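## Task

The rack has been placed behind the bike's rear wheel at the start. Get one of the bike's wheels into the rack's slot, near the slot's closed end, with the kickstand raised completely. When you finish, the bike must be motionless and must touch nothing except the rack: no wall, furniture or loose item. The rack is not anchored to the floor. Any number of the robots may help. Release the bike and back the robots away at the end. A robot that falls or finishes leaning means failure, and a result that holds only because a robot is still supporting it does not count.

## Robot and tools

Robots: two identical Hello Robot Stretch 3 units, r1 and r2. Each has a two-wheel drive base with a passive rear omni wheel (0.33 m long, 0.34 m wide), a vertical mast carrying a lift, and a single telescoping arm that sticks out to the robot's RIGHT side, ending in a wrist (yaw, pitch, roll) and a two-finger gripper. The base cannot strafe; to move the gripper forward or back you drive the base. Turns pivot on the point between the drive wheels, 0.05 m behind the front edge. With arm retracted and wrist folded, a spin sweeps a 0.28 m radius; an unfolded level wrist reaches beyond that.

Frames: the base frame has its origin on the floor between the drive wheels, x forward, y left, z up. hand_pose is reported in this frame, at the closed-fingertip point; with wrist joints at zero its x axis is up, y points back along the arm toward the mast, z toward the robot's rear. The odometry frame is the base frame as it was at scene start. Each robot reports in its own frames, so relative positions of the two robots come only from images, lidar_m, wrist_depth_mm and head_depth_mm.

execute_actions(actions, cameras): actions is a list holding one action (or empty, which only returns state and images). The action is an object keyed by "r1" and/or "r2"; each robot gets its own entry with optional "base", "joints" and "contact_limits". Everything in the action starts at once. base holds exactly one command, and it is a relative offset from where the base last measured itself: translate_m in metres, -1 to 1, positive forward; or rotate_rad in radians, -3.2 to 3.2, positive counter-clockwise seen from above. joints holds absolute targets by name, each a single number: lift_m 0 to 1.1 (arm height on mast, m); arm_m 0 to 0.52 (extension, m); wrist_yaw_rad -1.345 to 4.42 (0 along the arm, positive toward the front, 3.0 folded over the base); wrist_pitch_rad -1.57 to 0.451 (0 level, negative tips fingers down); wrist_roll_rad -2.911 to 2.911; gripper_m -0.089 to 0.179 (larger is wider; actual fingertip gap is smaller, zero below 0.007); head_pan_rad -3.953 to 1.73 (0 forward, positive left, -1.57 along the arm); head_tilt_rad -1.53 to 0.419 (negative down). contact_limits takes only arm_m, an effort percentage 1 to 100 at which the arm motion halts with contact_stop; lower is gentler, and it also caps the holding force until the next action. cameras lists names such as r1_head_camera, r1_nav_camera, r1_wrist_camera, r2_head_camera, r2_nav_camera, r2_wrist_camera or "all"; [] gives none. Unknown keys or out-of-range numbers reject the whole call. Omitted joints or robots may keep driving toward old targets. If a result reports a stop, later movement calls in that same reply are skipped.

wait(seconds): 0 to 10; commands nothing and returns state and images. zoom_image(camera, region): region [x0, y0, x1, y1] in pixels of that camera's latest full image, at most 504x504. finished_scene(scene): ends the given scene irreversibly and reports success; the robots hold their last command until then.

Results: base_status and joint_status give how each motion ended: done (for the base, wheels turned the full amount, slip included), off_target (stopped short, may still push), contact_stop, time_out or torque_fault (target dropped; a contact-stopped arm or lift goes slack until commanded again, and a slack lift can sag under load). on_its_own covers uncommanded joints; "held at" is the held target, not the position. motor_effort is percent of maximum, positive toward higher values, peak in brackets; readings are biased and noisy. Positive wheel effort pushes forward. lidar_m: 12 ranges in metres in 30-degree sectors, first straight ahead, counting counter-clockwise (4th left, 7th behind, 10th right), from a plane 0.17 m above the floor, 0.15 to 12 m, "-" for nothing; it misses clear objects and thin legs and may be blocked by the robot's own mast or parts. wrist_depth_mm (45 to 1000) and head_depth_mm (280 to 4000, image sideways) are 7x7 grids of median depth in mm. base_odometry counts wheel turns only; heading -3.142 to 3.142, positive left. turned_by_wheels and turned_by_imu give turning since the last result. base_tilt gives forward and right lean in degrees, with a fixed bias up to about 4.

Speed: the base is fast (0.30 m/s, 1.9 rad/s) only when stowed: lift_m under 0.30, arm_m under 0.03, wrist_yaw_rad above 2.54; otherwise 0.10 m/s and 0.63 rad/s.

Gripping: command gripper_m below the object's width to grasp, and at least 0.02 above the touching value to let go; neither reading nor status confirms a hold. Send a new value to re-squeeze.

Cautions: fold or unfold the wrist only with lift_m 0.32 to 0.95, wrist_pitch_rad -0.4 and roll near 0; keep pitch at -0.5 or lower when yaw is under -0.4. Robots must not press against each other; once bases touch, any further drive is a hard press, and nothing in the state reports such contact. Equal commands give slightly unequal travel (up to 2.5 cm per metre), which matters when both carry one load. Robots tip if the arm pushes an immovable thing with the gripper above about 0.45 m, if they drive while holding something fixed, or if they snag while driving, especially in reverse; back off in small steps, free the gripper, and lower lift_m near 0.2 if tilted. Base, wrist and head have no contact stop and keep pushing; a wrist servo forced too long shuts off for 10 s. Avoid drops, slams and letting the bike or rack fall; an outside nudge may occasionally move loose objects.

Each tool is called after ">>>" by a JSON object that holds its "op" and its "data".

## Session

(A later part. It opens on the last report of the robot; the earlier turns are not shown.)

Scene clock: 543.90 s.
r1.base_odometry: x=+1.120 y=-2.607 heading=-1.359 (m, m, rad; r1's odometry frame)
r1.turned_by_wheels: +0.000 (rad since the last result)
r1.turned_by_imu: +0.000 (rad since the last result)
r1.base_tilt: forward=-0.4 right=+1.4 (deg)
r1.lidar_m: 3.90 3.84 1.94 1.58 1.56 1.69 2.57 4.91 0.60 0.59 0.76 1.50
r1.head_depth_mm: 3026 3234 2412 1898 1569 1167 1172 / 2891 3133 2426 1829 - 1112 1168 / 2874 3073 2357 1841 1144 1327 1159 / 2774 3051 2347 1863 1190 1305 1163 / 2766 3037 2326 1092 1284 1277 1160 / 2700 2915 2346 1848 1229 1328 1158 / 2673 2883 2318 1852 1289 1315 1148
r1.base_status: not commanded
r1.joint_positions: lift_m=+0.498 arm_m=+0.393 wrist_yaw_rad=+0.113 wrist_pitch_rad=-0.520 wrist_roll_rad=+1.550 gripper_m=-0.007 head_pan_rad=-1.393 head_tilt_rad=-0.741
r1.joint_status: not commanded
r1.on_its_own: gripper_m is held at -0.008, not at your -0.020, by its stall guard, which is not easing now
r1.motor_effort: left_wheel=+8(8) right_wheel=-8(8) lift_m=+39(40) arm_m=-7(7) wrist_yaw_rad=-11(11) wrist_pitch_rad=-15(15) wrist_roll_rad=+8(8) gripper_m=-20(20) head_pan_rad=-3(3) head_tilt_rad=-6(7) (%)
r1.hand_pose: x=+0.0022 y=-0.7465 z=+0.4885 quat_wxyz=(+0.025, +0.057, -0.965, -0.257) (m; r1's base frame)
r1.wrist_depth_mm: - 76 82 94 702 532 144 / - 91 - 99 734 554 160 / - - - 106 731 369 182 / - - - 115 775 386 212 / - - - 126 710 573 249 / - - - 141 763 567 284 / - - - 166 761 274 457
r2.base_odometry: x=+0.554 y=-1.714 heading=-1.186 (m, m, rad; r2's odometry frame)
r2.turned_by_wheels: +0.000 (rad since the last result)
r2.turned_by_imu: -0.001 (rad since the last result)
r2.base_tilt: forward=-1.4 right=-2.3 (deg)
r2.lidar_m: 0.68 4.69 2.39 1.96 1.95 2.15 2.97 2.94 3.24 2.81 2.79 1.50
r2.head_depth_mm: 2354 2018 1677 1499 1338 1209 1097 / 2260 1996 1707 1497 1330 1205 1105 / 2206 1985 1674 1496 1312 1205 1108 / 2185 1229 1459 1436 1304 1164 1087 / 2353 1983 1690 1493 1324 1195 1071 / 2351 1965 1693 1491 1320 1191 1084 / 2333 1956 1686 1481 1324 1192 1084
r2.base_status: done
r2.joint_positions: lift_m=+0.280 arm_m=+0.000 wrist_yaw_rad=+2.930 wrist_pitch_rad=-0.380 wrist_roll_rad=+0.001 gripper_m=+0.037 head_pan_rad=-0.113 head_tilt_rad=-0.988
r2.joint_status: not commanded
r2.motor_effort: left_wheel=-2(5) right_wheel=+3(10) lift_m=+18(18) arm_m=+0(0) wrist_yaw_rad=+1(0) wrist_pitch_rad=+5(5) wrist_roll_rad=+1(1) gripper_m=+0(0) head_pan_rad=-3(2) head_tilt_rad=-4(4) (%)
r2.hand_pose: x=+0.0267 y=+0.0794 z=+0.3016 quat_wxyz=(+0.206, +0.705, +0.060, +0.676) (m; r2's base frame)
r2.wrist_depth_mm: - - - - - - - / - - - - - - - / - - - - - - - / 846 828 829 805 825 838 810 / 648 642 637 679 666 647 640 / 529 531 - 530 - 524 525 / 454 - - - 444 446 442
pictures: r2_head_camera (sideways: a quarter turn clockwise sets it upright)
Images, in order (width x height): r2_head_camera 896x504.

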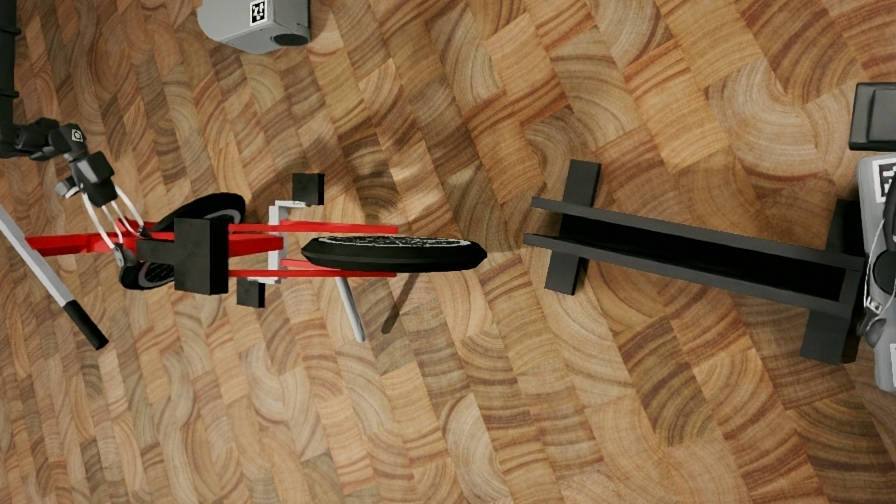

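>>> {"op": "execute_actions", "data": {"actions": [{"r2": {"base": {"translate_m": -0.3}}}], "cameras": []}}

>>> {"op": "execute_actions", "data": {"actions": [{"r2": {"base": {"rotate_rad": 0.734}, "joints": {"head_pan_rad": -0.9, "head_tilt_rad": -0.9}}}], "cameras": []}}

>>> {"op": "execute_actions", "data": {"actions": [{"r2": {"base": {"translate_m": 0.685}, "joints": {"head_pan_rad": -1.6}}}], "cameras": []}}

>>> {"op": "execute_actions", "data": {"actions": [{"r2": {"base": {"rotate_rad": -0.854}, "joints": {"head_pan_rad": -1.2, "head_tilt_rad": -1.0, "lift_m": 0.45, "wrist_pitch_rad": -0.4}}}], "cameras": ["r2_head_camera", "r2_nav_camera"]}}

Scene clock: 609.93 s.
r1.base_odometry: x=+1.120 y=-2.607 heading=-1.359 (m, m, rad; r1's odometry frame)
r1.turned_by_wheels: +0.000 (rad since the last result)
r1.turned_by_imu: -0.001 (rad since the last result)
r1.base_tilt: forward=-0.4 right=+1.4 (deg)
r1.lidar_m: 3.90 3.83 1.95 1.58 1.57 1.70 2.58 4.90 0.60 0.59 0.76 1.76
r1.head_depth_mm: 2979 3233 2419 1894 1582 1176 1171 / 2918 3173 2393 1847 - 1118 1162 / 2928 3062 2389 1816 1142 1340 1166 / 2841 3063 2335 1892 1175 1298 1165 / 2738 3016 2343 1088 1288 1267 1161 / 2747 2919 2357 1863 1234 1319 1150 / 2623 2913 2317 1857 1289 1328 1152
r1.base_status: not commanded
r1.joint_positions: lift_m=+0.498 arm_m=+0.393 wrist_yaw_rad=+0.113 wrist_pitch_rad=-0.520 wrist_roll_rad=+1.550 gripper_m=-0.007 head_pan_rad=-1.393 head_tilt_rad=-0.741
r1.joint_status: not commanded
r1.on_its_own: gripper_m is held at -0.008, not at your -0.020, by its stall guard, which is not easing now
r1.motor_effort: left_wheel=+8(8) right_wheel=-8(8) lift_m=+39(40) arm_m=-7(7) wrist_yaw_rad=-11(11) wrist_pitch_rad=-15(14) wrist_roll_rad=+8(8) gripper_m=-20(19) head_pan_rad=-3(3) head_tilt_rad=-6(6) (%)
r1.hand_pose: x=+0.0022 y=-0.7465 z=+0.4885 quat_wxyz=(+0.025, +0.057, -0.965, -0.257) (m; r1's base frame)
r1.wrist_depth_mm: - 76 82 94 721 534 143 / - 90 - 99 714 544 160 / - - - 106 735 369 183 / - - - 115 747 383 210 / - - - 127 712 568 249 / - - - 141 762 564 283 / - - - 165 755 273 454
r2.base_odometry: x=+0.441 y=-1.436 heading=-1.186 (m, m, rad; r2's odometry frame)
r2.turned_by_wheels: +0.000 (rad since the last result)
r2.turned_by_imu: -0.001 (rad since the last result)
r2.base_tilt: forward=-1.4 right=-2.3 (deg)
r2.lidar_m: 0.98 4.45 2.26 1.85 1.84 2.03 2.68 2.67 2.94 2.93 2.89 1.76
r2.head_depth_mm: 2424 1830 1714 1510 1345 1206 1096 / 2392 1989 1715 1503 1339 1203 1106 / 2269 1976 1708 1475 1334 1198 1107 / 1715 1621 1609 1447 1304 1200 1106 / 2359 1971 1693 1487 1325 1187 1102 / 2349 1983 1685 1480 1317 1196 1084 / 2340 1968 1683 1483 1319 1188 1085
r2.base_status: done
r2.joint_positions: lift_m=+0.280 arm_m=+0.000 wrist_yaw_rad=+2.930 wrist_pitch_rad=-0.380 wrist_roll_rad=+0.001 gripper_m=+0.037 head_pan_rad=-0.113 head_tilt_rad=-0.988
r2.joint_status: not commanded
r2.motor_effort: left_wheel=-2(6) right_wheel=+2(6) lift_m=+18(18) arm_m=+0(0) wrist_yaw_rad=+0(0) wrist_pitch_rad=+5(5) wrist_roll_rad=+1(1) gripper_m=+1(1) head_pan_rad=-2(2) head_tilt_rad=-4(4) (%)
r2.hand_pose: x=+0.0267 y=+0.0794 z=+0.3016 quat_wxyz=(+0.206, +0.705, +0.060, +0.676) (m; r2's base frame)
r2.wrist_depth_mm: - - - - - - - / - - - - - - - / - - - - - - - / 822 831 842 840 833 832 847 / 642 643 650 677 669 644 645 / 537 529 - 521 - 530 513 / 458 - - - 446 452 452
pictures: none
No camera images: the call's "cameras" was empty. Leave "cameras" out to get every camera's image.

Scene clock: 611.67 s.
r1.base_odometry: x=+1.120 y=-2.607 heading=-1.359 (m, m, rad; r1's odometry frame)
r1.turned_by_wheels: +0.000 (rad since the last result)
r1.turned_by_imu: +0.000 (rad since the last result)
r1.base_tilt: forward=-0.4 right=+1.5 (deg)
r1.lidar_m: 3.91 3.85 1.95 1.58 1.56 1.69 2.59 4.92 0.60 0.59 0.76 1.76
r1.head_depth_mm: 3002 3194 2401 1895 1570 1167 1174 / 2942 3175 2386 1838 - 1110 1169 / 2873 3064 2389 1827 1136 1334 1162 / 2796 3085 2360 1862 1183 1296 1158 / 2729 3001 2347 1087 1291 1283 1156 / 2703 2924 2337 1871 1233 1323 1161 / 2667 2843 2327 1860 1285 1311 1150
r1.base_status: not commanded
r1.joint_positions: lift_m=+0.498 arm_m=+0.393 wrist_yaw_rad=+0.113 wrist_pitch_rad=-0.520 wrist_roll_rad=+1.550 gripper_m=-0.007 head_pan_rad=-1.393 head_tilt_rad=-0.741
r1.joint_status: not commanded
r1.on_its_own: gripper_m is held at -0.008, not at your -0.020, by its stall guard, which is not easing now
r1.motor_effort: left_wheel=+7(8) right_wheel=-8(8) lift_m=+39(40) arm_m=-7(7) wrist_yaw_rad=-10(11) wrist_pitch_rad=-15(15) wrist_roll_rad=+8(8) gripper_m=-20(21) head_pan_rad=-3(3) head_tilt_rad=-7(7) (%)
r1.hand_pose: x=+0.0022 y=-0.7465 z=+0.4885 quat_wxyz=(+0.025, +0.057, -0.965, -0.257) (m; r1's base frame)
r1.wrist_depth_mm: - 76 82 94 708 529 144 / - 91 - 99 726 549 160 / - - - 106 733 372 182 / - - - 115 748 385 211 / - - - 127 716 574 248 / - - - 141 778 560 284 / - - - 166 778 270 452
r2.base_odometry: x=+0.441 y=-1.436 heading=-0.453 (m, m, rad; r2's odometry frame)
r2.turned_by_wheels: +0.734 (rad since the last result)
r2.turned_by_imu: +0.735 (rad since the last result)
r2.base_tilt: forward=-1.4 right=-2.3 (deg)
r2.lidar_m: 3.12 2.01 1.84 1.85 2.29 2.67 2.69 3.18 2.89 2.91 0.98 1.01
r2.head_depth_mm: 2723 2282 1860 1603 1394 1241 1110 / 2685 2272 1878 1596 1391 1230 1107 / 2559 2280 1864 1596 1391 1227 1141 / 2749 2080 1739 1587 1351 1207 1102 / 2730 2042 1767 1593 1353 1186 1097 / 2820 2230 1844 1582 1379 1222 1096 / 2801 2224 1831 1569 1373 1219 1093
r2.base_status: done
r2.joint_positions: lift_m=+0.280 arm_m=+0.000 wrist_yaw_rad=+2.930 wrist_pitch_rad=-0.380 wrist_roll_rad=+0.001 gripper_m=+0.037 head_pan_rad=-0.893 head_tilt_rad=-0.902
r2.joint_status: all done
r2.motor_effort: left_wheel=-2(6) right_wheel=+3(9) lift_m=+18(18) arm_m=+0(0) wrist_yaw_rad=+0(0) wrist_pitch_rad=+5(5) wrist_roll_rad=+1(1) gripper_m=+0(0) head_pan_rad=-3(27) head_tilt_rad=+1(9) (%)
r2.hand_pose: x=+0.0267 y=+0.0794 z=+0.3016 quat_wxyz=(+0.206, +0.705, +0.060, +0.676) (m; r2's base frame)
r2.wrist_depth_mm: - - - - - - - / - - - - - - - / - - - - - - - / 832 819 839 813 798 818 844 / 645 640 633 659 648 642 639 / 537 532 - 535 - 523 529 / 459 - - - 439 455 452
pictures: none
No camera images: the call's "cameras" was empty. Leave "cameras" out to get every camera's image.

Scene clock: 615.60 s.
r1.base_odometry: x=+1.120 y=-2.607 heading=-1.359 (m, m, rad; r1's odometry frame)
r1.turned_by_wheels: +0.000 (rad since the last result)
r1.turned_by_imu: +0.000 (rad since the last result)
r1.base_tilt: forward=-0.5 right=+1.6 (deg)
r1.lidar_m: 3.89 3.84 1.94 1.58 1.56 1.70 2.59 4.90 0.60 0.59 0.76 3.47
r1.head_depth_mm: 3025 3217 2415 1908 1572 1165 1174 / 2904 3151 2377 1833 - 1114 1163 / 2841 3097 2421 1835 1133 1330 1163 / 2798 3078 2378 1871 1186 1307 1163 / 2759 2975 2370 1090 1282 1274 1159 / 2694 2919 2341 1858 1236 1325 1157 / 2652 2851 2347 1865 1285 1314 1150
r1.base_status: not commanded
r1.joint_positions: lift_m=+0.498 arm_m=+0.393 wrist_yaw_rad=+0.113 wrist_pitch_rad=-0.520 wrist_roll_rad=+1.550 gripper_m=-0.007 head_pan_rad=-1.393 head_tilt_rad=-0.741
r1.joint_status: not commanded
r1.on_its_own: gripper_m is held at -0.008, not at your -0.020, by its stall guard, which is not easing now
r1.motor_effort: left_wheel=+8(8) right_wheel=-8(8) lift_m=+40(40) arm_m=-7(7) wrist_yaw_rad=-11(9) wrist_pitch_rad=-15(14) wrist_roll_rad=+8(8) gripper_m=-19(19) head_pan_rad=-4(4) head_tilt_rad=-6(5) (%)
r1.hand_pose: x=+0.0022 y=-0.7465 z=+0.4885 quat_wxyz=(+0.025, +0.057, -0.965, -0.257) (m; r1's base frame)
r1.wrist_depth_mm: - 76 82 94 705 532 144 / - 91 - 99 714 549 160 / - - - 106 751 368 182 / - - - 115 763 383 210 / - - - 126 705 575 248 / - - - 141 782 564 279 / - - - 165 779 271 450
r2.base_odometry: x=+1.057 y=-1.735 heading=-0.453 (m, m, rad; r2's odometry frame)
r2.turned_by_wheels: +0.000 (rad since the last result)
r2.turned_by_imu: -0.002 (rad since the last result)
r2.base_tilt: forward=-1.5 right=-2.3 (deg)
r2.lidar_m: 2.68 1.74 1.59 1.60 1.98 3.28 3.33 3.45 3.13 0.71 0.95 5.41
r2.head_depth_mm: 2671 2291 1874 1613 1408 1238 1076 / 2731 2296 1887 1607 1397 1149 1098 / 2728 2206 1873 1595 1287 1226 1138 / 2672 1974 1820 1597 1370 1226 - / 2738 2249 1853 1306 1379 1221 1100 / 2728 2092 1256 1523 1369 1221 1095 / 2808 1317 1588 1569 1377 1217 1091
r2.base_status: done
r2.joint_positions: lift_m=+0.280 arm_m=+0.000 wrist_yaw_rad=+2.930 wrist_pitch_rad=-0.380 wrist_roll_rad=+0.001 gripper_m=+0.037 head_pan_rad=-1.593 head_tilt_rad=-0.901
r2.joint_status: all done
r2.motor_effort: left_wheel=-2(4) right_wheel=+3(13) lift_m=+18(18) arm_m=+0(0) wrist_yaw_rad=+0(1) wrist_pitch_rad=+5(5) wrist_roll_rad=+1(1) gripper_m=+0(1) head_pan_rad=-2(25) head_tilt_rad=+0(1) (%)
r2.hand_pose: x=+0.0267 y=+0.0794 z=+0.3016 quat_wxyz=(+0.206, +0.705, +0.060, +0.676) (m; r2's base frame)
r2.wrist_depth_mm: - - - - - - - / - - - - - - - / - - - - - - - / 815 823 830 829 807 823 817 / 644 645 638 670 684 647 654 / 531 540 - 539 - 538 527 / 457 - - - 432 448 451
pictures: none
No camera images: the call's "cameras" was empty. Leave "cameras" out to get every camera's image.

Scene clock: 617.97 s.
r1.base_odometry: x=+1.120 y=-2.607 heading=-1.359 (m, m, rad; r1's odometry frame)
r1.turned_by_wheels: +0.000 (rad since the last result)
r1.turned_by_imu: +0.000 (rad since the last result)
r1.base_tilt: forward=-0.4 right=+1.5 (deg)
r1.lidar_m: 3.89 3.84 1.96 1.58 1.57 1.69 2.58 4.91 0.60 0.59 0.76 3.49
r1.head_depth_mm: 2984 3224 2393 1908 1578 1163 1167 / 2944 3174 2415 1827 - 1105 1164 / 2898 3097 2353 1813 1136 1345 1162 / 2835 3016 2360 1889 1186 1299 1159 / 2768 3006 2343 1086 1281 1271 1159 / 2742 2887 2336 1866 1230 1323 1160 / 2673 2887 2329 1864 1291 1318 1148
r1.base_status: not commanded
r1.joint_positions: lift_m=+0.498 arm_m=+0.393 wrist_yaw_rad=+0.113 wrist_pitch_rad=-0.520 wrist_roll_rad=+1.550 gripper_m=-0.007 head_pan_rad=-1.393 head_tilt_rad=-0.741
r1.joint_status: not commanded
r1.on_its_own: gripper_m is held at -0.008, not at your -0.020, by its stall guard, which is not easing now
r1.motor_effort: left_wheel=+8(8) right_wheel=-8(8) lift_m=+40(39) arm_m=-7(7) wrist_yaw_rad=-10(10) wrist_pitch_rad=-14(15) wrist_roll_rad=+8(8) gripper_m=-20(19) head_pan_rad=-4(4) head_tilt_rad=-5(6) (%)
r1.hand_pose: x=+0.0022 y=-0.7465 z=+0.4885 quat_wxyz=(+0.025, +0.057, -0.965, -0.257) (m; r1's base frame)
r1.wrist_depth_mm: - 76 82 94 708 530 143 / - 91 - 99 731 547 160 / - - - 106 751 372 182 / - - - 115 757 387 210 / - - - 126 714 572 249 / - - - 141 766 564 282 / - - - 166 772 271 454
r2.base_odometry: x=+1.057 y=-1.735 heading=-1.307 (m, m, rad; r2's odometry frame)
r2.turned_by_wheels: -0.854 (rad since the last result)
r2.turned_by_imu: -0.857 (rad since the last result)
r2.base_tilt: forward=-1.4 right=-2.4 (deg)
r2.lidar_m: 1.53 5.23 2.17 1.63 1.61 1.67 2.37 3.29 3.47 3.22 1.67 0.71
r2.head_depth_mm: 2414 2002 1715 1503 1337 1212 1089 / 2386 2006 1715 1508 1343 1208 - / 2396 1993 1718 1508 1268 1200 - / 2390 2000 1699 1488 1256 1217 - / 2363 1970 1701 1487 1288 1194 1093 / 2356 1970 1693 1481 1325 1195 1079 / 2343 1875 1689 1410 1317 1186 1084
r2.base_status: done
r2.joint_positions: lift_m=+0.450 arm_m=+0.000 wrist_yaw_rad=+2.930 wrist_pitch_rad=-0.414 wrist_roll_rad=+0.001 gripper_m=+0.037 head_pan_rad=-1.207 head_tilt_rad=-0.988
r2.joint_status: all done
r2.motor_effort: left_wheel=+2(6) right_wheel=-2(7) lift_m=+32(37) arm_m=+0(0) wrist_yaw_rad=+0(0) wrist_pitch_rad=+5(5) wrist_roll_rad=+1(1) gripper_m=+0(0) head_pan_rad=+2(18) head_tilt_rad=-5(13) (%)
r2.hand_pose: x=+0.0259 y=+0.0754 z=+0.4632 quat_wxyz=(+0.218, +0.704, +0.072, +0.673) (m; r2's base frame)
r2.wrist_depth_mm: - - - - - - - / - - - - - - - / - - - - - - - / - - - - - - - / 878 901 912 917 905 871 884 / 718 715 - 718 - 720 709 / 614 622 - 624 605 627 627
pictures: r2_head_camera (sideways: a quarter turn clockwise sets it upright), r2_nav_camera (sideways: a quarter turn counterclockwise sets it upright)
Images, in order (width x height): r2_head_camera 896x504, r2_nav_camera 672x504.

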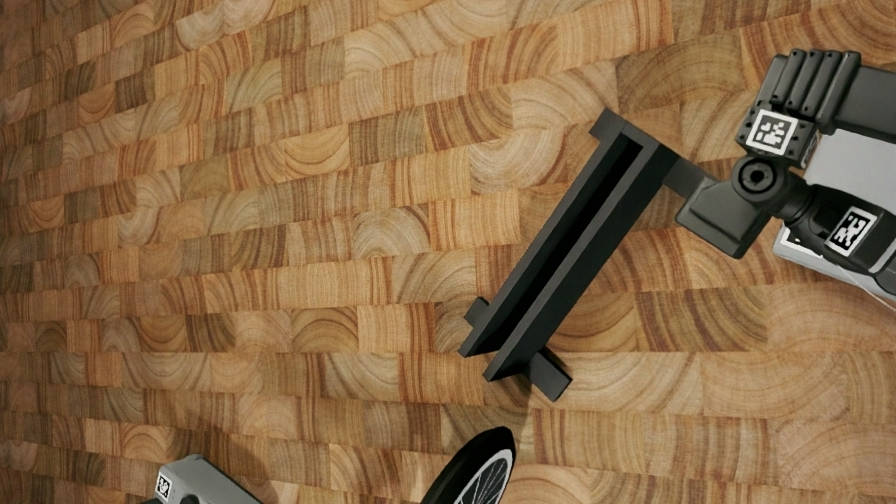

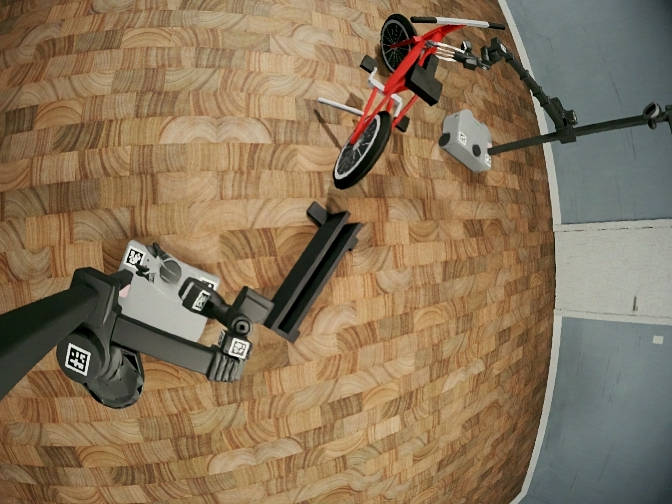

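>>> {"op": "execute_actions", "data": {"actions": [{"r2": {"base": {"translate_m": 0.36}, "joints": {"wrist_yaw_rad": 0.0, "gripper_m": 0.07}}}], "cameras": []}}

>>> {"op": "execute_actions", "data": {"actions": [{"r2": {"joints": {"wrist_pitch_rad": -1.57, "wrist_roll_rad": 1.57, "arm_m": 0.36, "lift_m": 0.4, "head_pan_rad": -1.5, "head_tilt_rad": -1.1}}}], "cameras": ["r2_head_camera", "r2_wrist_camera"]}}

Scene clock: 672.97 s.
r1.base_odometry: x=+1.120 y=-2.607 heading=-1.359 (m, m, rad; r1's odometry frame)
r1.turned_by_wheels: +0.000 (rad since the last result)
r1.turned_by_imu: -0.001 (rad since the last result)
r1.base_tilt: forward=-0.4 right=+1.5 (deg)
r1.lidar_m: 3.89 3.85 1.95 1.58 1.57 1.70 2.58 4.89 0.60 0.59 0.76 3.48
r1.head_depth_mm: 2961 3209 2403 1904 1572 1172 1169 / 2915 3184 2403 1843 - 1107 1168 / 2911 3091 2359 1829 1137 1342 1173 / 2812 2998 2381 1872 1181 1305 1157 / 2749 2982 2366 1087 1273 1278 1161 / 2718 2944 2342 1809 1238 1323 1155 / 2711 2833 2162 1716 1282 1311 1155
r1.base_status: not commanded
r1.joint_positions: lift_m=+0.498 arm_m=+0.393 wrist_yaw_rad=+0.113 wrist_pitch_rad=-0.520 wrist_roll_rad=+1.550 gripper_m=-0.007 head_pan_rad=-1.393 head_tilt_rad=-0.741
r1.joint_status: not commanded
r1.on_its_own: gripper_m is held at -0.008, not at your -0.020, by its stall guard, which is not easing now
r1.motor_effort: left_wheel=+8(8) right_wheel=-8(8) lift_m=+39(39) arm_m=-7(7) wrist_yaw_rad=-10(10) wrist_pitch_rad=-14(15) wrist_roll_rad=+8(8) gripper_m=-20(20) head_pan_rad=-3(4) head_tilt_rad=-5(5) (%)
r1.hand_pose: x=+0.0022 y=-0.7465 z=+0.4885 quat_wxyz=(+0.025, +0.057, -0.965, -0.257) (m; r1's base frame)
r1.wrist_depth_mm: - 76 82 94 707 536 144 / - 91 - 99 733 545 160 / - - - 106 741 369 181 / - - - 115 747 385 210 / - - - 126 714 566 249 / - - - 141 764 563 283 / - - - 166 770 274 456
r2.base_odometry: x=+1.152 y=-2.083 heading=-1.306 (m, m, rad; r2's odometry frame)
r2.turned_by_wheels: +0.000 (rad since the last result)
r2.turned_by_imu: -0.002 (rad since the last result)
r2.base_tilt: forward=-1.4 right=-2.3 (deg)
r2.lidar_m: 4.42 5.09 2.39 1.80 1.78 1.85 2.62 3.61 3.79 3.05 0.48 0.63
r2.head_depth_mm: 2413 1997 1715 1504 1342 1154 1090 / 2392 1986 1704 1497 1287 1193 - / 2374 1978 1711 1495 1268 - - / 2363 1991 1707 1489 1306 1199 - / 2360 1965 1695 1492 1265 1197 1085 / 2291 1683 1641 1278 1304 1191 1081 / 2330 1948 1649 1245 1298 1189 1079
r2.base_status: done
r2.joint_positions: lift_m=+0.450 arm_m=+0.000 wrist_yaw_rad=+0.003 wrist_pitch_rad=-0.414 wrist_roll_rad=+0.001 gripper_m=+0.070 head_pan_rad=-1.207 head_tilt_rad=-0.988
r2.joint_status: all done
r2.motor_effort: left_wheel=+2(6) right_wheel=-3(4) lift_m=+32(32) arm_m=+0(0) wrist_yaw_rad=-2(2) wrist_pitch_rad=+5(5) wrist_roll_rad=+1(1) gripper_m=+0(79) head_pan_rad=+2(2) head_tilt_rad=-5(4) (%)
r2.hand_pose: x=-0.0209 y=-0.3695 z=+0.4632 quat_wxyz=(+0.692, +0.146, -0.692, -0.145) (m; r2's base frame)
r2.wrist_depth_mm: - - - - - - - / - - - - - - - / - - - - - - - / 987 - - - - - - / 861 853 937 871 867 887 856 / 315 702 734 713 722 715 724 / 372 363 594 471 474 600 604
pictures: none
No camera images: the call's "cameras" was empty. Leave "cameras" out to get every camera's image.

Scene clock: 676.83 s.
r1.base_odometry: x=+1.120 y=-2.607 heading=-1.359 (m, m, rad; r1's odometry frame)
r1.turned_by_wheels: +0.000 (rad since the last result)
r1.turned_by_imu: +0.000 (rad since the last result)
r1.base_tilt: forward=-0.3 right=+1.5 (deg)
r1.lidar_m: 3.88 3.86 1.95 1.57 1.57 1.70 2.57 4.91 0.60 0.59 0.76 3.48
r1.head_depth_mm: 2983 3218 2396 1913 1572 1171 1172 / 2971 3188 2397 1827 - 1115 1162 / 2838 3096 2318 1833 1138 1330 1168 / 2839 3050 2354 1893 1177 1308 1162 / 2778 3030 2330 1091 1287 1276 1153 / 2723 2937 2362 1823 1228 1324 1157 / 2680 2874 2150 1700 1280 1326 1147
r1.base_status: not commanded
r1.joint_positions: lift_m=+0.498 arm_m=+0.393 wrist_yaw_rad=+0.113 wrist_pitch_rad=-0.520 wrist_roll_rad=+1.550 gripper_m=-0.007 head_pan_rad=-1.393 head_tilt_rad=-0.741
r1.joint_status: not commanded
r1.on_its_own: gripper_m is held at -0.008, not at your -0.020, by its stall guard, which is not easing now
r1.motor_effort: left_wheel=+8(8) right_wheel=-8(7) lift_m=+39(40) arm_m=-7(7) wrist_yaw_rad=-10(10) wrist_pitch_rad=-14(15) wrist_roll_rad=+8(8) gripper_m=-20(21) head_pan_rad=-3(3) head_tilt_rad=-6(5) (%)
r1.hand_pose: x=+0.0022 y=-0.7465 z=+0.4885 quat_wxyz=(+0.025, +0.057, -0.965, -0.257) (m; r1's base frame)
r1.wrist_depth_mm: - 76 82 94 699 538 143 / - 91 - 99 727 555 161 / - - - 106 755 369 182 / - - - 115 770 384 210 / - - - 126 708 572 248 / - - - 140 780 567 281 / - - - 165 775 272 453
r2.base_odometry: x=+1.152 y=-2.083 heading=-1.306 (m, m, rad; r2's odometry frame)
r2.turned_by_wheels: +0.000 (rad since the last result)
r2.turned_by_imu: -0.001 (rad since the last result)
r2.base_tilt: forward=-1.4 right=-2.3 (deg)
r2.lidar_m: 4.44 5.08 2.39 1.80 1.78 1.85 2.61 3.61 3.80 3.05 0.48 0.63
r2.head_depth_mm: 2027 1759 1583 1419 1224 1188 1110 / 2004 1757 1572 1416 1248 1182 - / 1999 1748 1587 1270 1259 1208 - / 2001 1749 1568 1390 1278 1204 - / 1991 1752 1563 1400 1287 1171 1084 / 1979 1741 1556 1399 1258 1172 1085 / 1986 1736 1539 1140 1275 1167 1081
r2.base_status: not commanded
r2.joint_positions: lift_m=+0.400 arm_m=+0.360 wrist_yaw_rad=+0.001 wrist_pitch_rad=-1.543 wrist_roll_rad=+1.565 gripper_m=+0.070 head_pan_rad=-1.493 head_tilt_rad=-1.086
r2.joint_status: all done
joint sent to its limit — the command would take r2.wrist_pitch_rad past its lower limit, so that joint was sent only as far as its limit.
r2.motor_effort: left_wheel=+2(2) right_wheel=-3(3) lift_m=+17(29) arm_m=+7(6) wrist_yaw_rad=-1(2) wrist_pitch_rad=-3(4) wrist_roll_rad=+3(4) gripper_m=+1(0) head_pan_rad=-2(17) head_tilt_rad=-5(14) (%)
r2.hand_pose: x=-0.0216 y=-0.4872 z=+0.2823 quat_wxyz=(+0.003, +0.002, -0.717, -0.698) (m; r2's base frame)
r2.wrist_depth_mm: 440 428 427 343 410 407 405 / 450 445 435 356 423 414 410 / 459 449 435 430 427 425 417 / 466 474 451 447 438 432 427 / 483 480 444 447 445 444 439 / 494 484 480 441 461 447 442 / 504 501 494 475 470 463 453
pictures: r2_head_camera (sideways: a quarter turn clockwise sets it upright), r2_wrist_camera
Images, in order (width x height): r2_head_camera 896x504, r2_wrist_camera 644x364.

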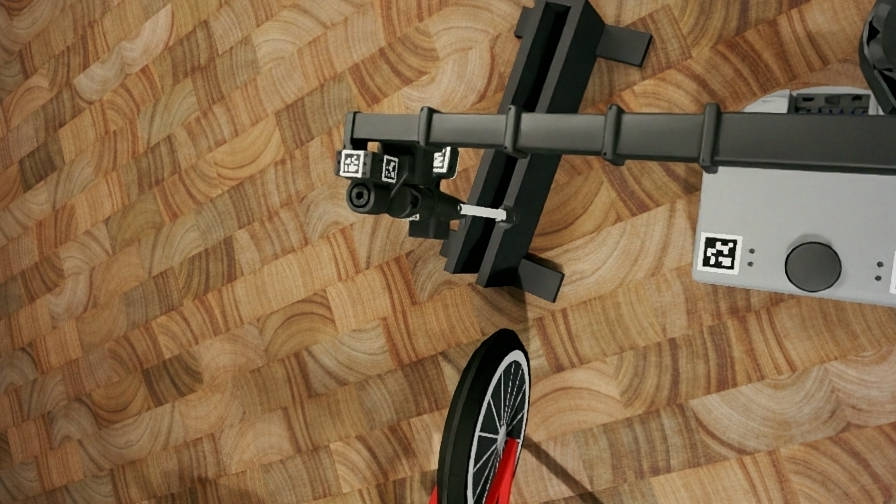

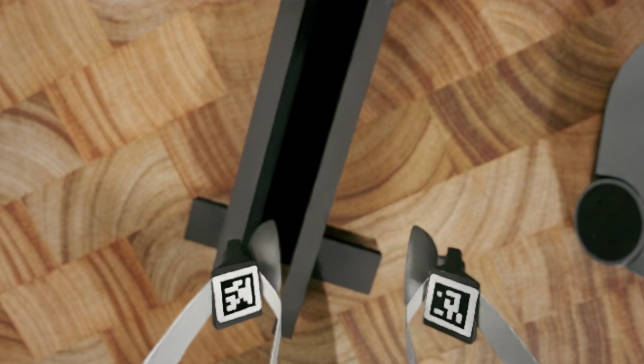

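>>> {"op": "execute_actions", "data": {"actions": [{"r2": {"joints": {"arm_m": 0.382, "lift_m": 0.3}}}], "cameras": ["r2_wrist_camera"]}}

>>> {"op": "execute_actions", "data": {"actions": [{"r2": {"joints": {"lift_m": 0.215}}}], "cameras": ["r2_wrist_camera", "r2_head_camera"]}}

Scene clock: 691.73 s.
r1.base_odometry: x=+1.120 y=-2.607 heading=-1.359 (m, m, rad; r1's odometry frame)
r1.turned_by_wheels: +0.000 (rad since the last result)
r1.turned_by_imu: +0.000 (rad since the last result)
r1.base_tilt: forward=-0.4 right=+1.4 (deg)
r1.lidar_m: 3.89 3.85 1.95 1.58 1.57 1.69 2.57 4.90 0.60 0.59 0.76 3.51
r1.head_depth_mm: 3009 3257 2419 1902 1578 1175 1177 / 2940 3195 2373 1844 - 1110 1167 / 2853 3049 2382 1832 1139 1332 1168 / 2824 3039 2350 1873 1183 1297 1160 / 2726 3009 2356 1089 1280 1275 1159 / 2707 3010 2324 1806 1220 1325 1151 / 2659 2884 2150 1711 1280 1322 1151
r1.base_status: not commanded
r1.joint_positions: lift_m=+0.498 arm_m=+0.393 wrist_yaw_rad=+0.113 wrist_pitch_rad=-0.520 wrist_roll_rad=+1.550 gripper_m=-0.007 head_pan_rad=-1.393 head_tilt_rad=-0.741
r1.joint_status: not commanded
r1.on_its_own: gripper_m is held at -0.008, not at your -0.020, by its stall guard, which is not easing now
r1.motor_effort: left_wheel=+8(8) right_wheel=-8(8) lift_m=+40(40) arm_m=-7(7) wrist_yaw_rad=-11(11) wrist_pitch_rad=-14(15) wrist_roll_rad=+8(8) gripper_m=-21(20) head_pan_rad=-3(4) head_tilt_rad=-5(6) (%)
r1.hand_pose: x=+0.0022 y=-0.7465 z=+0.4885 quat_wxyz=(+0.025, +0.057, -0.965, -0.257) (m; r1's base frame)
r1.wrist_depth_mm: - 76 81 94 712 537 143 / - 91 - 99 734 544 160 / - - - 106 740 370 182 / - - - 115 748 386 209 / - - - 127 706 571 249 / - - - 142 771 561 282 / - - - 166 756 271 454
r2.base_odometry: x=+1.152 y=-2.083 heading=-1.306 (m, m, rad; r2's odometry frame)
r2.turned_by_wheels: +0.000 (rad since the last result)
r2.turned_by_imu: -0.001 (rad since the last result)
r2.base_tilt: forward=-1.4 right=-2.4 (deg)
r2.lidar_m: 4.41 5.05 2.39 1.81 1.78 1.85 2.61 3.60 3.80 3.02 0.48 0.63
r2.head_depth_mm: 2016 1764 1573 1419 1228 1185 1107 / 2018 1773 1570 1407 1245 1183 - / 2002 1755 1557 1248 1268 1209 - / 1998 1747 1555 1392 1282 1208 - / 1993 1742 1559 1407 1274 1181 1087 / 1977 1753 1553 1403 1257 1171 1080 / 1975 1739 1544 1137 1270 1167 1083
r2.base_status: not commanded
r2.joint_positions: lift_m=+0.300 arm_m=+0.382 wrist_yaw_rad=+0.001 wrist_pitch_rad=-1.544 wrist_roll_rad=+1.565 gripper_m=+0.070 head_pan_rad=-1.493 head_tilt_rad=-1.086
r2.joint_status: all done
r2.motor_effort: left_wheel=+2(2) right_wheel=-4(2) lift_m=+17(18) arm_m=+7(8) wrist_yaw_rad=-1(1) wrist_pitch_rad=-3(3) wrist_roll_rad=+3(3) gripper_m=+0(0) head_pan_rad=-3(3) head_tilt_rad=-4(5) (%)
r2.hand_pose: x=-0.0216 y=-0.5090 z=+0.1823 quat_wxyz=(+0.003, +0.002, -0.716, -0.698) (m; r2's base frame)
r2.wrist_depth_mm: 340 336 329 252 219 313 307 / 347 341 335 319 288 319 314 / 355 349 341 329 330 327 324 / 360 353 215 343 337 335 327 / 374 366 199 350 345 338 334 / 381 376 344 334 340 346 340 / 392 385 376 341 358 356 350
pictures: r2_wrist_camera
Images, in order (width x height): r2_wrist_camera 644x364.

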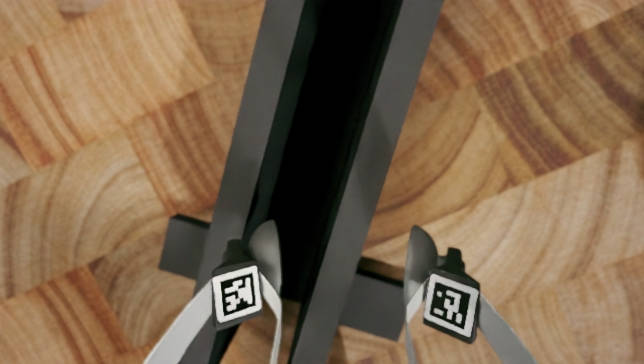

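Scene clock: 693.37 s.
r1.base_odometry: x=+1.120 y=-2.607 heading=-1.359 (m, m, rad; r1's odometry frame)
r1.turned_by_wheels: +0.000 (rad since the last result)
r1.turned_by_imu: +0.000 (rad since the last result)
r1.base_tilt: forward=-0.4 right=+1.4 (deg)
r1.lidar_m: 3.88 3.85 1.95 1.58 1.57 1.69 2.58 4.91 0.60 0.59 0.76 1.06
r1.head_depth_mm: 3018 3171 2422 1910 1573 1171 1170 / 2944 3134 2404 1844 - 1103 1160 / 2860 3078 2364 1837 1136 1334 1162 / 2851 3021 2378 1870 1190 1297 1164 / 2770 3007 2337 1083 1286 1277 1154 / 2681 2927 2292 1811 1227 1326 1158 / 2670 2877 2154 1700 1287 1318 1152
r1.base_status: not commanded
r1.joint_positions: lift_m=+0.498 arm_m=+0.393 wrist_yaw_rad=+0.113 wrist_pitch_rad=-0.520 wrist_roll_rad=+1.550 gripper_m=-0.007 head_pan_rad=-1.393 head_tilt_rad=-0.741
r1.joint_status: not commanded
r1.on_its_own: gripper_m is held at -0.008, not at your -0.020, by its stall guard, which is not easing now
r1.motor_effort: left_wheel=+8(8) right_wheel=-8(8) lift_m=+40(39) arm_m=-7(7) wrist_yaw_rad=-10(11) wrist_pitch_rad=-14(14) wrist_roll_rad=+8(8) gripper_m=-20(21) head_pan_rad=-4(3) head_tilt_rad=-6(5) (%)
r1.hand_pose: x=+0.0022 y=-0.7465 z=+0.4885 quat_wxyz=(+0.025, +0.057, -0.965, -0.257) (m; r1's base frame)
r1.wrist_depth_mm: - 76 82 94 721 531 144 / - 91 - 99 723 541 160 / - - - 106 735 371 182 / - - - 115 748 384 211 / - - - 126 716 573 249 / - - - 141 767 560 282 / - - - 166 785 270 451
r2.base_odometry: x=+1.152 y=-2.083 heading=-1.306 (m, m, rad; r2's odometry frame)
r2.turned_by_wheels: +0.000 (rad since the last result)
r2.turned_by_imu: -0.002 (rad since the last result)
r2.base_tilt: forward=-1.3 right=-2.3 (deg)
r2.lidar_m: 4.42 5.07 2.39 1.80 1.78 1.84 2.62 3.60 3.80 3.05 0.48 0.63
r2.head_depth_mm: 2008 1749 1576 1423 1225 1182 1100 / 2011 1750 1570 1412 1236 1177 - / 1993 1755 1562 1215 1269 1205 - / 1995 1742 1557 1395 1279 1210 - / 1969 1736 1551 1398 1282 1171 1083 / 1980 1743 1541 1401 1258 1173 1080 / 1961 1732 1549 1132 1274 1165 1080
r2.base_status: not commanded
r2.joint_positions: lift_m=+0.278 arm_m=+0.382 wrist_yaw_rad=-0.001 wrist_pitch_rad=-1.545 wrist_roll_rad=+1.573 gripper_m=+0.070 head_pan_rad=-1.495 head_tilt_rad=-1.089
r2.joint_status: lift_m contact_stop (moved -0.022 of -0.085)
r2.on_its_own: lift_m is slack since a contact_stop, until your next command for it (your +0.215 is given up)
r2.motor_effort: left_wheel=+2(12) right_wheel=-2(3) lift_m=+25(25) arm_m=+6(7) wrist_yaw_rad=+1(1) wrist_pitch_rad=-2(3) wrist_roll_rad=+0(1) gripper_m=-1(3) head_pan_rad=+0(2) head_tilt_rad=-4(5) (%)
r2.hand_pose: x=-0.0215 y=-0.5087 z=+0.1603 quat_wxyz=(-0.001, -0.001, -0.716, -0.698) (m; r2's base frame)
r2.wrist_depth_mm: 321 313 304 275 151 297 287 / 323 321 165 303 197 302 291 / 329 330 169 311 304 304 305 / 339 337 181 319 315 314 310 / 351 344 171 278 325 322 317 / 357 353 - 309 330 330 323 / 370 357 344 318 342 336 328
pictures: r2_head_camera (sideways: a quarter turn clockwise sets it upright), r2_wrist_camera
Images, in order (width x height): r2_head_camera 896x504, r2_wrist_camera 644x364.

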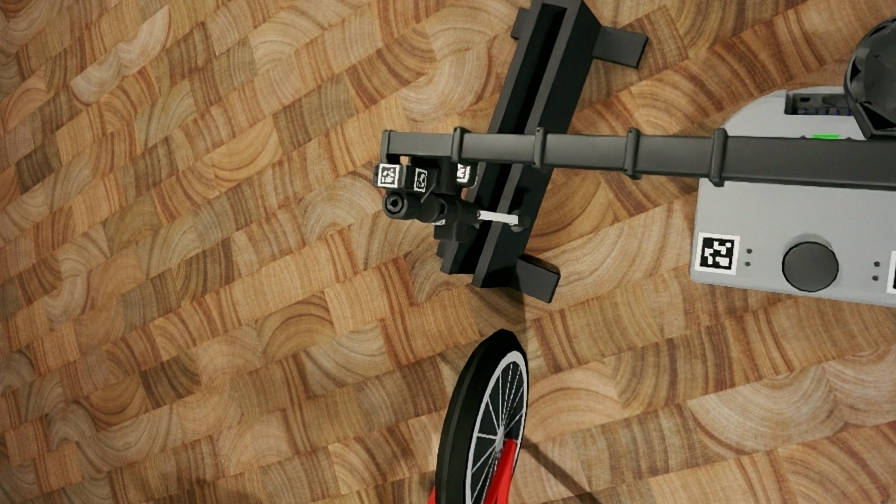

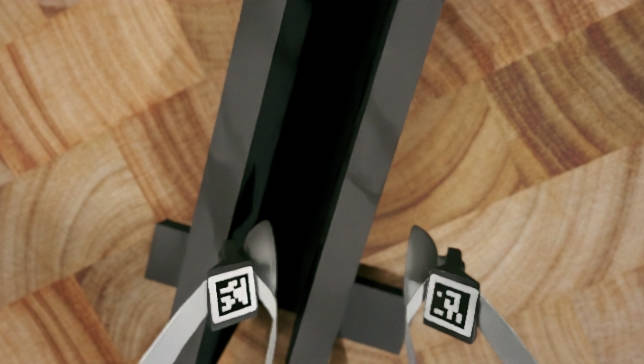

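>>> {"op": "execute_actions", "data": {"actions": [{"r2": {"joints": {"lift_m": 0.3, "gripper_m": 0.045, "arm_m": 0.377}}}], "cameras": ["r2_wrist_camera"]}}

>>> {"op": "execute_actions", "data": {"actions": [{"r2": {"joints": {"lift_m": 0.235}}}], "cameras": ["r2_wrist_camera", "r2_head_camera"]}}

Scene clock: 704.40 s.
r1.base_odometry: x=+1.120 y=-2.607 heading=-1.359 (m, m, rad; r1's odometry frame)
r1.turned_by_wheels: +0.000 (rad since the last result)
r1.turned_by_imu: +0.000 (rad since the last result)
r1.base_tilt: forward=-0.4 right=+1.5 (deg)
r1.lidar_m: 3.89 3.86 1.95 1.58 1.57 1.69 2.58 4.90 0.60 0.59 0.76 1.13
r1.head_depth_mm: 3008 3198 2411 1909 1579 1176 1163 / 2916 3190 2389 1841 - 1110 1167 / 2884 3076 2396 1835 1138 1333 1165 / 2822 3088 2370 1880 1187 1313 1161 / 2743 2985 2359 1089 1292 1275 1159 / 2723 2929 2351 1811 1235 1318 1152 / 2653 2831 2173 1706 1291 1317 1146
r1.base_status: not commanded
r1.joint_positions: lift_m=+0.498 arm_m=+0.393 wrist_yaw_rad=+0.113 wrist_pitch_rad=-0.520 wrist_roll_rad=+1.550 gripper_m=-0.007 head_pan_rad=-1.393 head_tilt_rad=-0.741
r1.joint_status: not commanded
r1.on_its_own: gripper_m is held at -0.008, not at your -0.020, by its stall guard, which is not easing now
r1.motor_effort: left_wheel=+8(8) right_wheel=-8(8) lift_m=+40(39) arm_m=-7(7) wrist_yaw_rad=-10(10) wrist_pitch_rad=-15(14) wrist_roll_rad=+8(8) gripper_m=-20(21) head_pan_rad=-4(3) head_tilt_rad=-6(6) (%)
r1.hand_pose: x=+0.0022 y=-0.7465 z=+0.4885 quat_wxyz=(+0.025, +0.057, -0.965, -0.257) (m; r1's base frame)
r1.wrist_depth_mm: - 76 82 94 709 533 144 / - 91 - 99 725 547 161 / - - - 106 741 370 182 / - - - 115 761 381 210 / - - - 126 704 578 250 / - - - 141 760 566 283 / - - - 167 772 271 452
r2.base_odometry: x=+1.152 y=-2.083 heading=-1.307 (m, m, rad; r2's odometry frame)
r2.turned_by_wheels: +0.000 (rad since the last result)
r2.turned_by_imu: -0.001 (rad since the last result)
r2.base_tilt: forward=-1.4 right=-2.3 (deg)
r2.lidar_m: 4.38 5.09 2.39 1.80 1.78 1.84 2.61 3.59 3.79 3.04 0.48 0.63
r2.head_depth_mm: 1997 1766 1576 1414 1222 1186 1104 / 2005 1764 1555 1416 1240 1180 - / 1982 1754 1561 - 1262 1205 - / 1985 1750 1555 1388 1287 1207 - / 1978 1731 1548 1402 1282 1177 1082 / 1968 1736 1545 1401 1261 1170 1081 / 1976 1725 1545 1140 1273 1169 1078
r2.base_status: not commanded
r2.joint_positions: lift_m=+0.300 arm_m=+0.377 wrist_yaw_rad=-0.001 wrist_pitch_rad=-1.543 wrist_roll_rad=+1.573 gripper_m=+0.045 head_pan_rad=-1.495 head_tilt_rad=-1.089
r2.joint_status: all done
r2.motor_effort: left_wheel=+1(2) right_wheel=-1(3) lift_m=+32(33) arm_m=-6(6) wrist_yaw_rad=+2(1) wrist_pitch_rad=-3(4) wrist_roll_rad=+0(0) gripper_m=+0(78) head_pan_rad=-1(2) head_tilt_rad=-3(4) (%)
r2.hand_pose: x=-0.0215 y=-0.5051 z=+0.1815 quat_wxyz=(-0.001, -0.001, -0.717, -0.698) (m; r2's base frame)
r2.wrist_depth_mm: 342 334 324 299 313 313 307 / 347 340 332 323 321 317 317 / 354 348 202 329 330 329 320 / 362 358 210 338 340 327 324 / 372 363 208 189 345 340 331 / 376 374 195 193 350 348 341 / 389 388 375 345 364 357 352
pictures: r2_wrist_camera
Images, in order (width x height): r2_wrist_camera 644x364.

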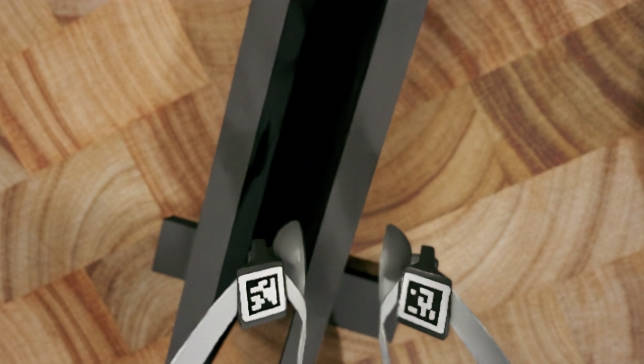

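Scene clock: 705.83 s.
r1.base_odometry: x=+1.120 y=-2.607 heading=-1.359 (m, m, rad; r1's odometry frame)
r1.turned_by_wheels: +0.000 (rad since the last result)
r1.turned_by_imu: +0.000 (rad since the last result)
r1.base_tilt: forward=-0.5 right=+1.5 (deg)
r1.lidar_m: 3.89 3.85 1.95 1.58 1.57 1.70 2.57 4.90 0.60 0.59 0.76 1.09
r1.head_depth_mm: 2990 3219 2398 1907 1570 1173 1168 / 2967 3145 2388 1825 - 1107 1169 / 2879 3102 2383 1828 1135 1344 1166 / 2817 3063 2353 1874 1181 1300 1165 / 2776 3019 2333 1087 1281 1277 1163 / 2697 2921 2325 1823 1232 1320 1155 / 2626 2886 2145 1692 1287 1320 1156
r1.base_status: not commanded
r1.joint_positions: lift_m=+0.498 arm_m=+0.393 wrist_yaw_rad=+0.113 wrist_pitch_rad=-0.520 wrist_roll_rad=+1.550 gripper_m=-0.007 head_pan_rad=-1.393 head_tilt_rad=-0.741
r1.joint_status: not commanded
r1.on_its_own: gripper_m is held at -0.008, not at your -0.020, by its stall guard, which is not easing now
r1.motor_effort: left_wheel=+8(8) right_wheel=-8(8) lift_m=+40(40) arm_m=-7(7) wrist_yaw_rad=-10(10) wrist_pitch_rad=-15(14) wrist_roll_rad=+8(8) gripper_m=-20(19) head_pan_rad=-3(4) head_tilt_rad=-6(6) (%)
r1.hand_pose: x=+0.0022 y=-0.7465 z=+0.4885 quat_wxyz=(+0.025, +0.057, -0.965, -0.257) (m; r1's base frame)
r1.wrist_depth_mm: - 76 82 94 712 533 144 / - 91 - 99 737 543 160 / - - - 106 748 371 182 / - - - 115 771 383 209 / - - - 127 713 574 246 / - - - 141 773 565 282 / - - - 166 773 271 451
r2.base_odometry: x=+1.152 y=-2.083 heading=-1.307 (m, m, rad; r2's odometry frame)
r2.turned_by_wheels: +0.000 (rad since the last result)
r2.turned_by_imu: +0.000 (rad since the last result)
r2.base_tilt: forward=-1.5 right=-2.3 (deg)
r2.lidar_m: 4.44 5.09 2.39 1.80 1.78 1.84 2.61 3.61 3.79 3.07 0.48 0.63
r2.head_depth_mm: 2010 1774 1563 1414 1223 1182 1106 / 1999 1754 1561 1414 1245 1190 - / 1996 1751 1563 - 1261 - - / 1990 1745 1557 1402 1279 1208 - / 1984 1749 1552 1402 1275 1176 1083 / 1978 1725 1546 1397 1266 1173 1078 / 1967 1721 1546 1134 1272 1170 1081
r2.base_status: not commanded
r2.joint_positions: lift_m=+0.235 arm_m=+0.377 wrist_yaw_rad=-0.001 wrist_pitch_rad=-1.543 wrist_roll_rad=+1.573 gripper_m=+0.045 head_pan_rad=-1.495 head_tilt_rad=-1.089
r2.joint_status: all done
r2.motor_effort: left_wheel=+1(1) right_wheel=-1(1) lift_m=+16(27) arm_m=-6(6) wrist_yaw_rad=+1(1) wrist_pitch_rad=-3(3) wrist_roll_rad=+0(0) gripper_m=-1(0) head_pan_rad=-2(2) head_tilt_rad=-4(4) (%)
r2.hand_pose: x=-0.0215 y=-0.5050 z=+0.1173 quat_wxyz=(-0.001, -0.001, -0.716, -0.698) (m; r2's base frame)
r2.wrist_depth_mm: 274 270 114 256 108 254 252 / 279 274 121 264 111 258 256 / 290 283 137 270 266 263 262 / 295 289 158 277 272 269 267 / 303 125 178 120 280 276 270 / 310 128 172 122 285 282 277 / 316 131 302 127 273 289 287
pictures: r2_head_camera (sideways: a quarter turn clockwise sets it upright), r2_wrist_camera
Images, in order (width x height): r2_head_camera 896x504, r2_wrist_camera 644x364.

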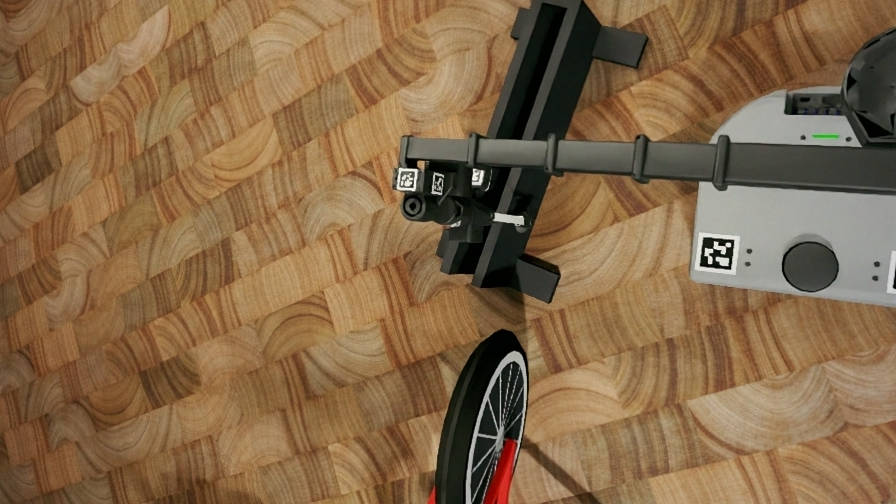

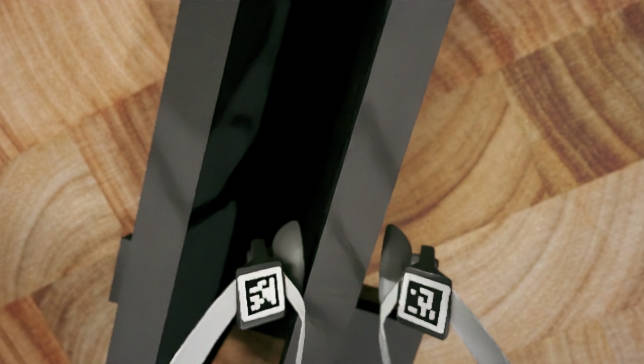

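>>> {"op": "execute_actions", "data": {"actions": [{"r2": {"joints": {"arm_m": 0.32}}}], "cameras": ["r2_wrist_camera", "r2_head_camera", "r1_nav_camera"]}}

Scene clock: 713.30 s.
r1.base_odometry: x=+1.120 y=-2.607 heading=-1.359 (m, m, rad; r1's odometry frame)
r1.turned_by_wheels: +0.000 (rad since the last result)
r1.turned_by_imu: +0.000 (rad since the last result)
r1.base_tilt: forward=-0.4 right=+1.3 (deg)
r1.lidar_m: 3.86 3.85 1.95 1.58 1.57 1.69 2.58 4.90 0.60 0.59 0.76 1.12
r1.head_depth_mm: 3034 3306 2384 1910 1579 1171 1165 / 2967 3187 2334 1835 - 1111 1167 / 2890 3058 2377 1816 1142 1331 1164 / 2845 3045 2340 1874 1180 1302 1159 / 2777 3008 2334 1084 1285 1278 1164 / 2709 2937 2360 1816 1239 1326 1152 / 2646 2830 2144 1692 1285 1317 1147
r1.base_status: not commanded
r1.joint_positions: lift_m=+0.498 arm_m=+0.393 wrist_yaw_rad=+0.113 wrist_pitch_rad=-0.520 wrist_roll_rad=+1.550 gripper_m=-0.007 head_pan_rad=-1.393 head_tilt_rad=-0.741
r1.joint_status: not commanded
r1.on_its_own: gripper_m is held at -0.008, not at your -0.020, by its stall guard, which is not easing now
r1.motor_effort: left_wheel=+8(8) right_wheel=-8(8) lift_m=+40(40) arm_m=-7(7) wrist_yaw_rad=-11(10) wrist_pitch_rad=-14(14) wrist_roll_rad=+8(8) gripper_m=-20(21) head_pan_rad=-3(4) head_tilt_rad=-5(5) (%)
r1.hand_pose: x=+0.0022 y=-0.7465 z=+0.4885 quat_wxyz=(+0.025, +0.057, -0.965, -0.257) (m; r1's base frame)
r1.wrist_depth_mm: - 76 82 94 705 530 144 / - 91 - 99 727 543 161 / - - - 106 737 368 182 / - - - 115 757 384 210 / - - - 126 703 579 247 / - - - 141 767 552 284 / - - - 166 778 275 453
r2.base_odometry: x=+1.152 y=-2.083 heading=-1.307 (m, m, rad; r2's odometry frame)
r2.turned_by_wheels: +0.000 (rad since the last result)
r2.turned_by_imu: -0.001 (rad since the last result)
r2.base_tilt: forward=-1.4 right=-2.3 (deg)
r2.lidar_m: 4.43 5.09 2.39 1.80 1.78 1.84 2.61 3.61 3.79 3.05 0.48 0.63
r2.head_depth_mm: 2008 1765 1565 1417 1226 1182 1103 / 1988 1760 1568 1412 1238 1192 - / 1997 1743 1561 1452 1251 - - / 1991 1736 1548 1418 1253 1208 - / 1990 1726 1546 1403 1275 1179 1089 / 1980 1737 1551 1399 1255 1169 1083 / 1982 1726 1549 1137 1274 1168 1079
r2.base_status: not commanded
r2.joint_positions: lift_m=+0.235 arm_m=+0.320 wrist_yaw_rad=-0.001 wrist_pitch_rad=-1.536 wrist_roll_rad=+1.573 gripper_m=+0.045 head_pan_rad=-1.495 head_tilt_rad=-1.089
r2.joint_status: all done
r2.motor_effort: left_wheel=+1(1) right_wheel=-1(1) lift_m=+16(16) arm_m=-7(7) wrist_yaw_rad=+1(1) wrist_pitch_rad=-5(6) wrist_roll_rad=+0(0) gripper_m=-3(2) head_pan_rad=-1(2) head_tilt_rad=-4(4) (%)
r2.hand_pose: x=-0.0215 y=-0.4501 z=+0.1172 quat_wxyz=(-0.001, -0.001, -0.719, -0.695) (m; r2's base frame)
r2.wrist_depth_mm: 279 270 133 258 254 254 248 / 284 277 145 265 260 256 255 / 290 120 157 269 267 262 260 / 298 122 173 118 274 269 265 / 305 125 185 120 278 274 269 / 309 129 166 123 283 281 275 / 323 132 281 127 275 285 284
pictures: r1_nav_camera (sideways: a quarter turn counterclockwise sets it upright), r2_head_camera (sideways: a quarter turn clockwise sets it upright), r2_wrist_camera
Images, in order (width x height): r1_nav_camera 672x504, r2_head_camera 896x504, r2_wrist_camera 644x364.

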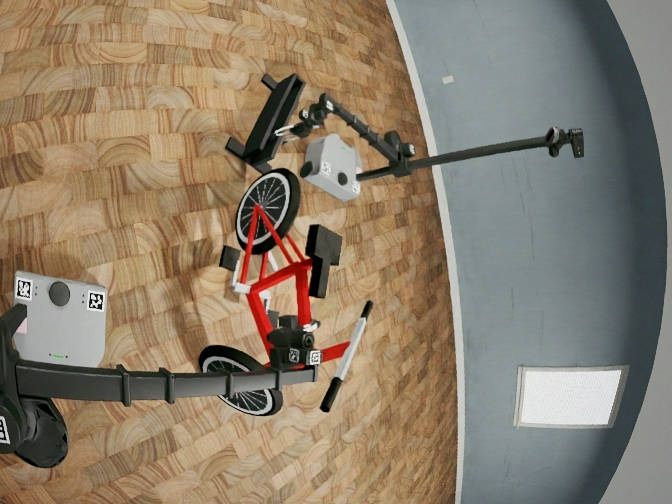

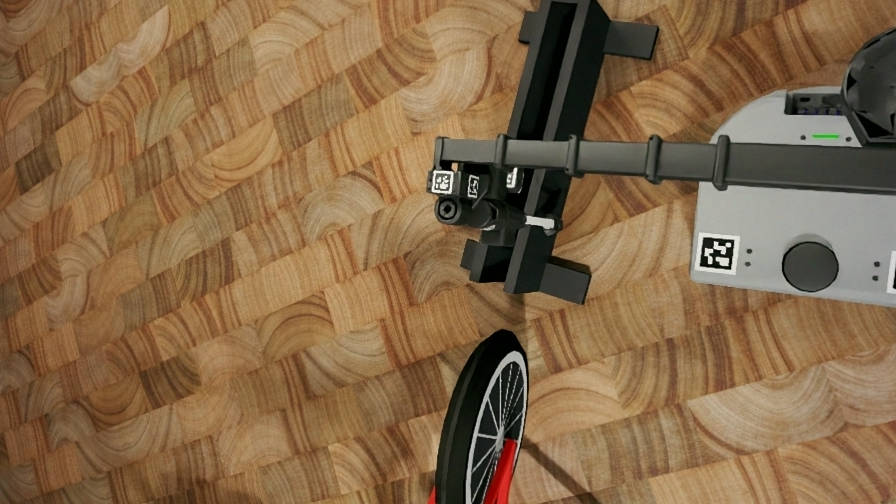

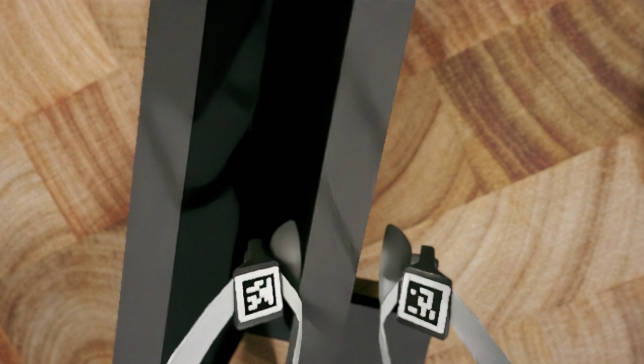

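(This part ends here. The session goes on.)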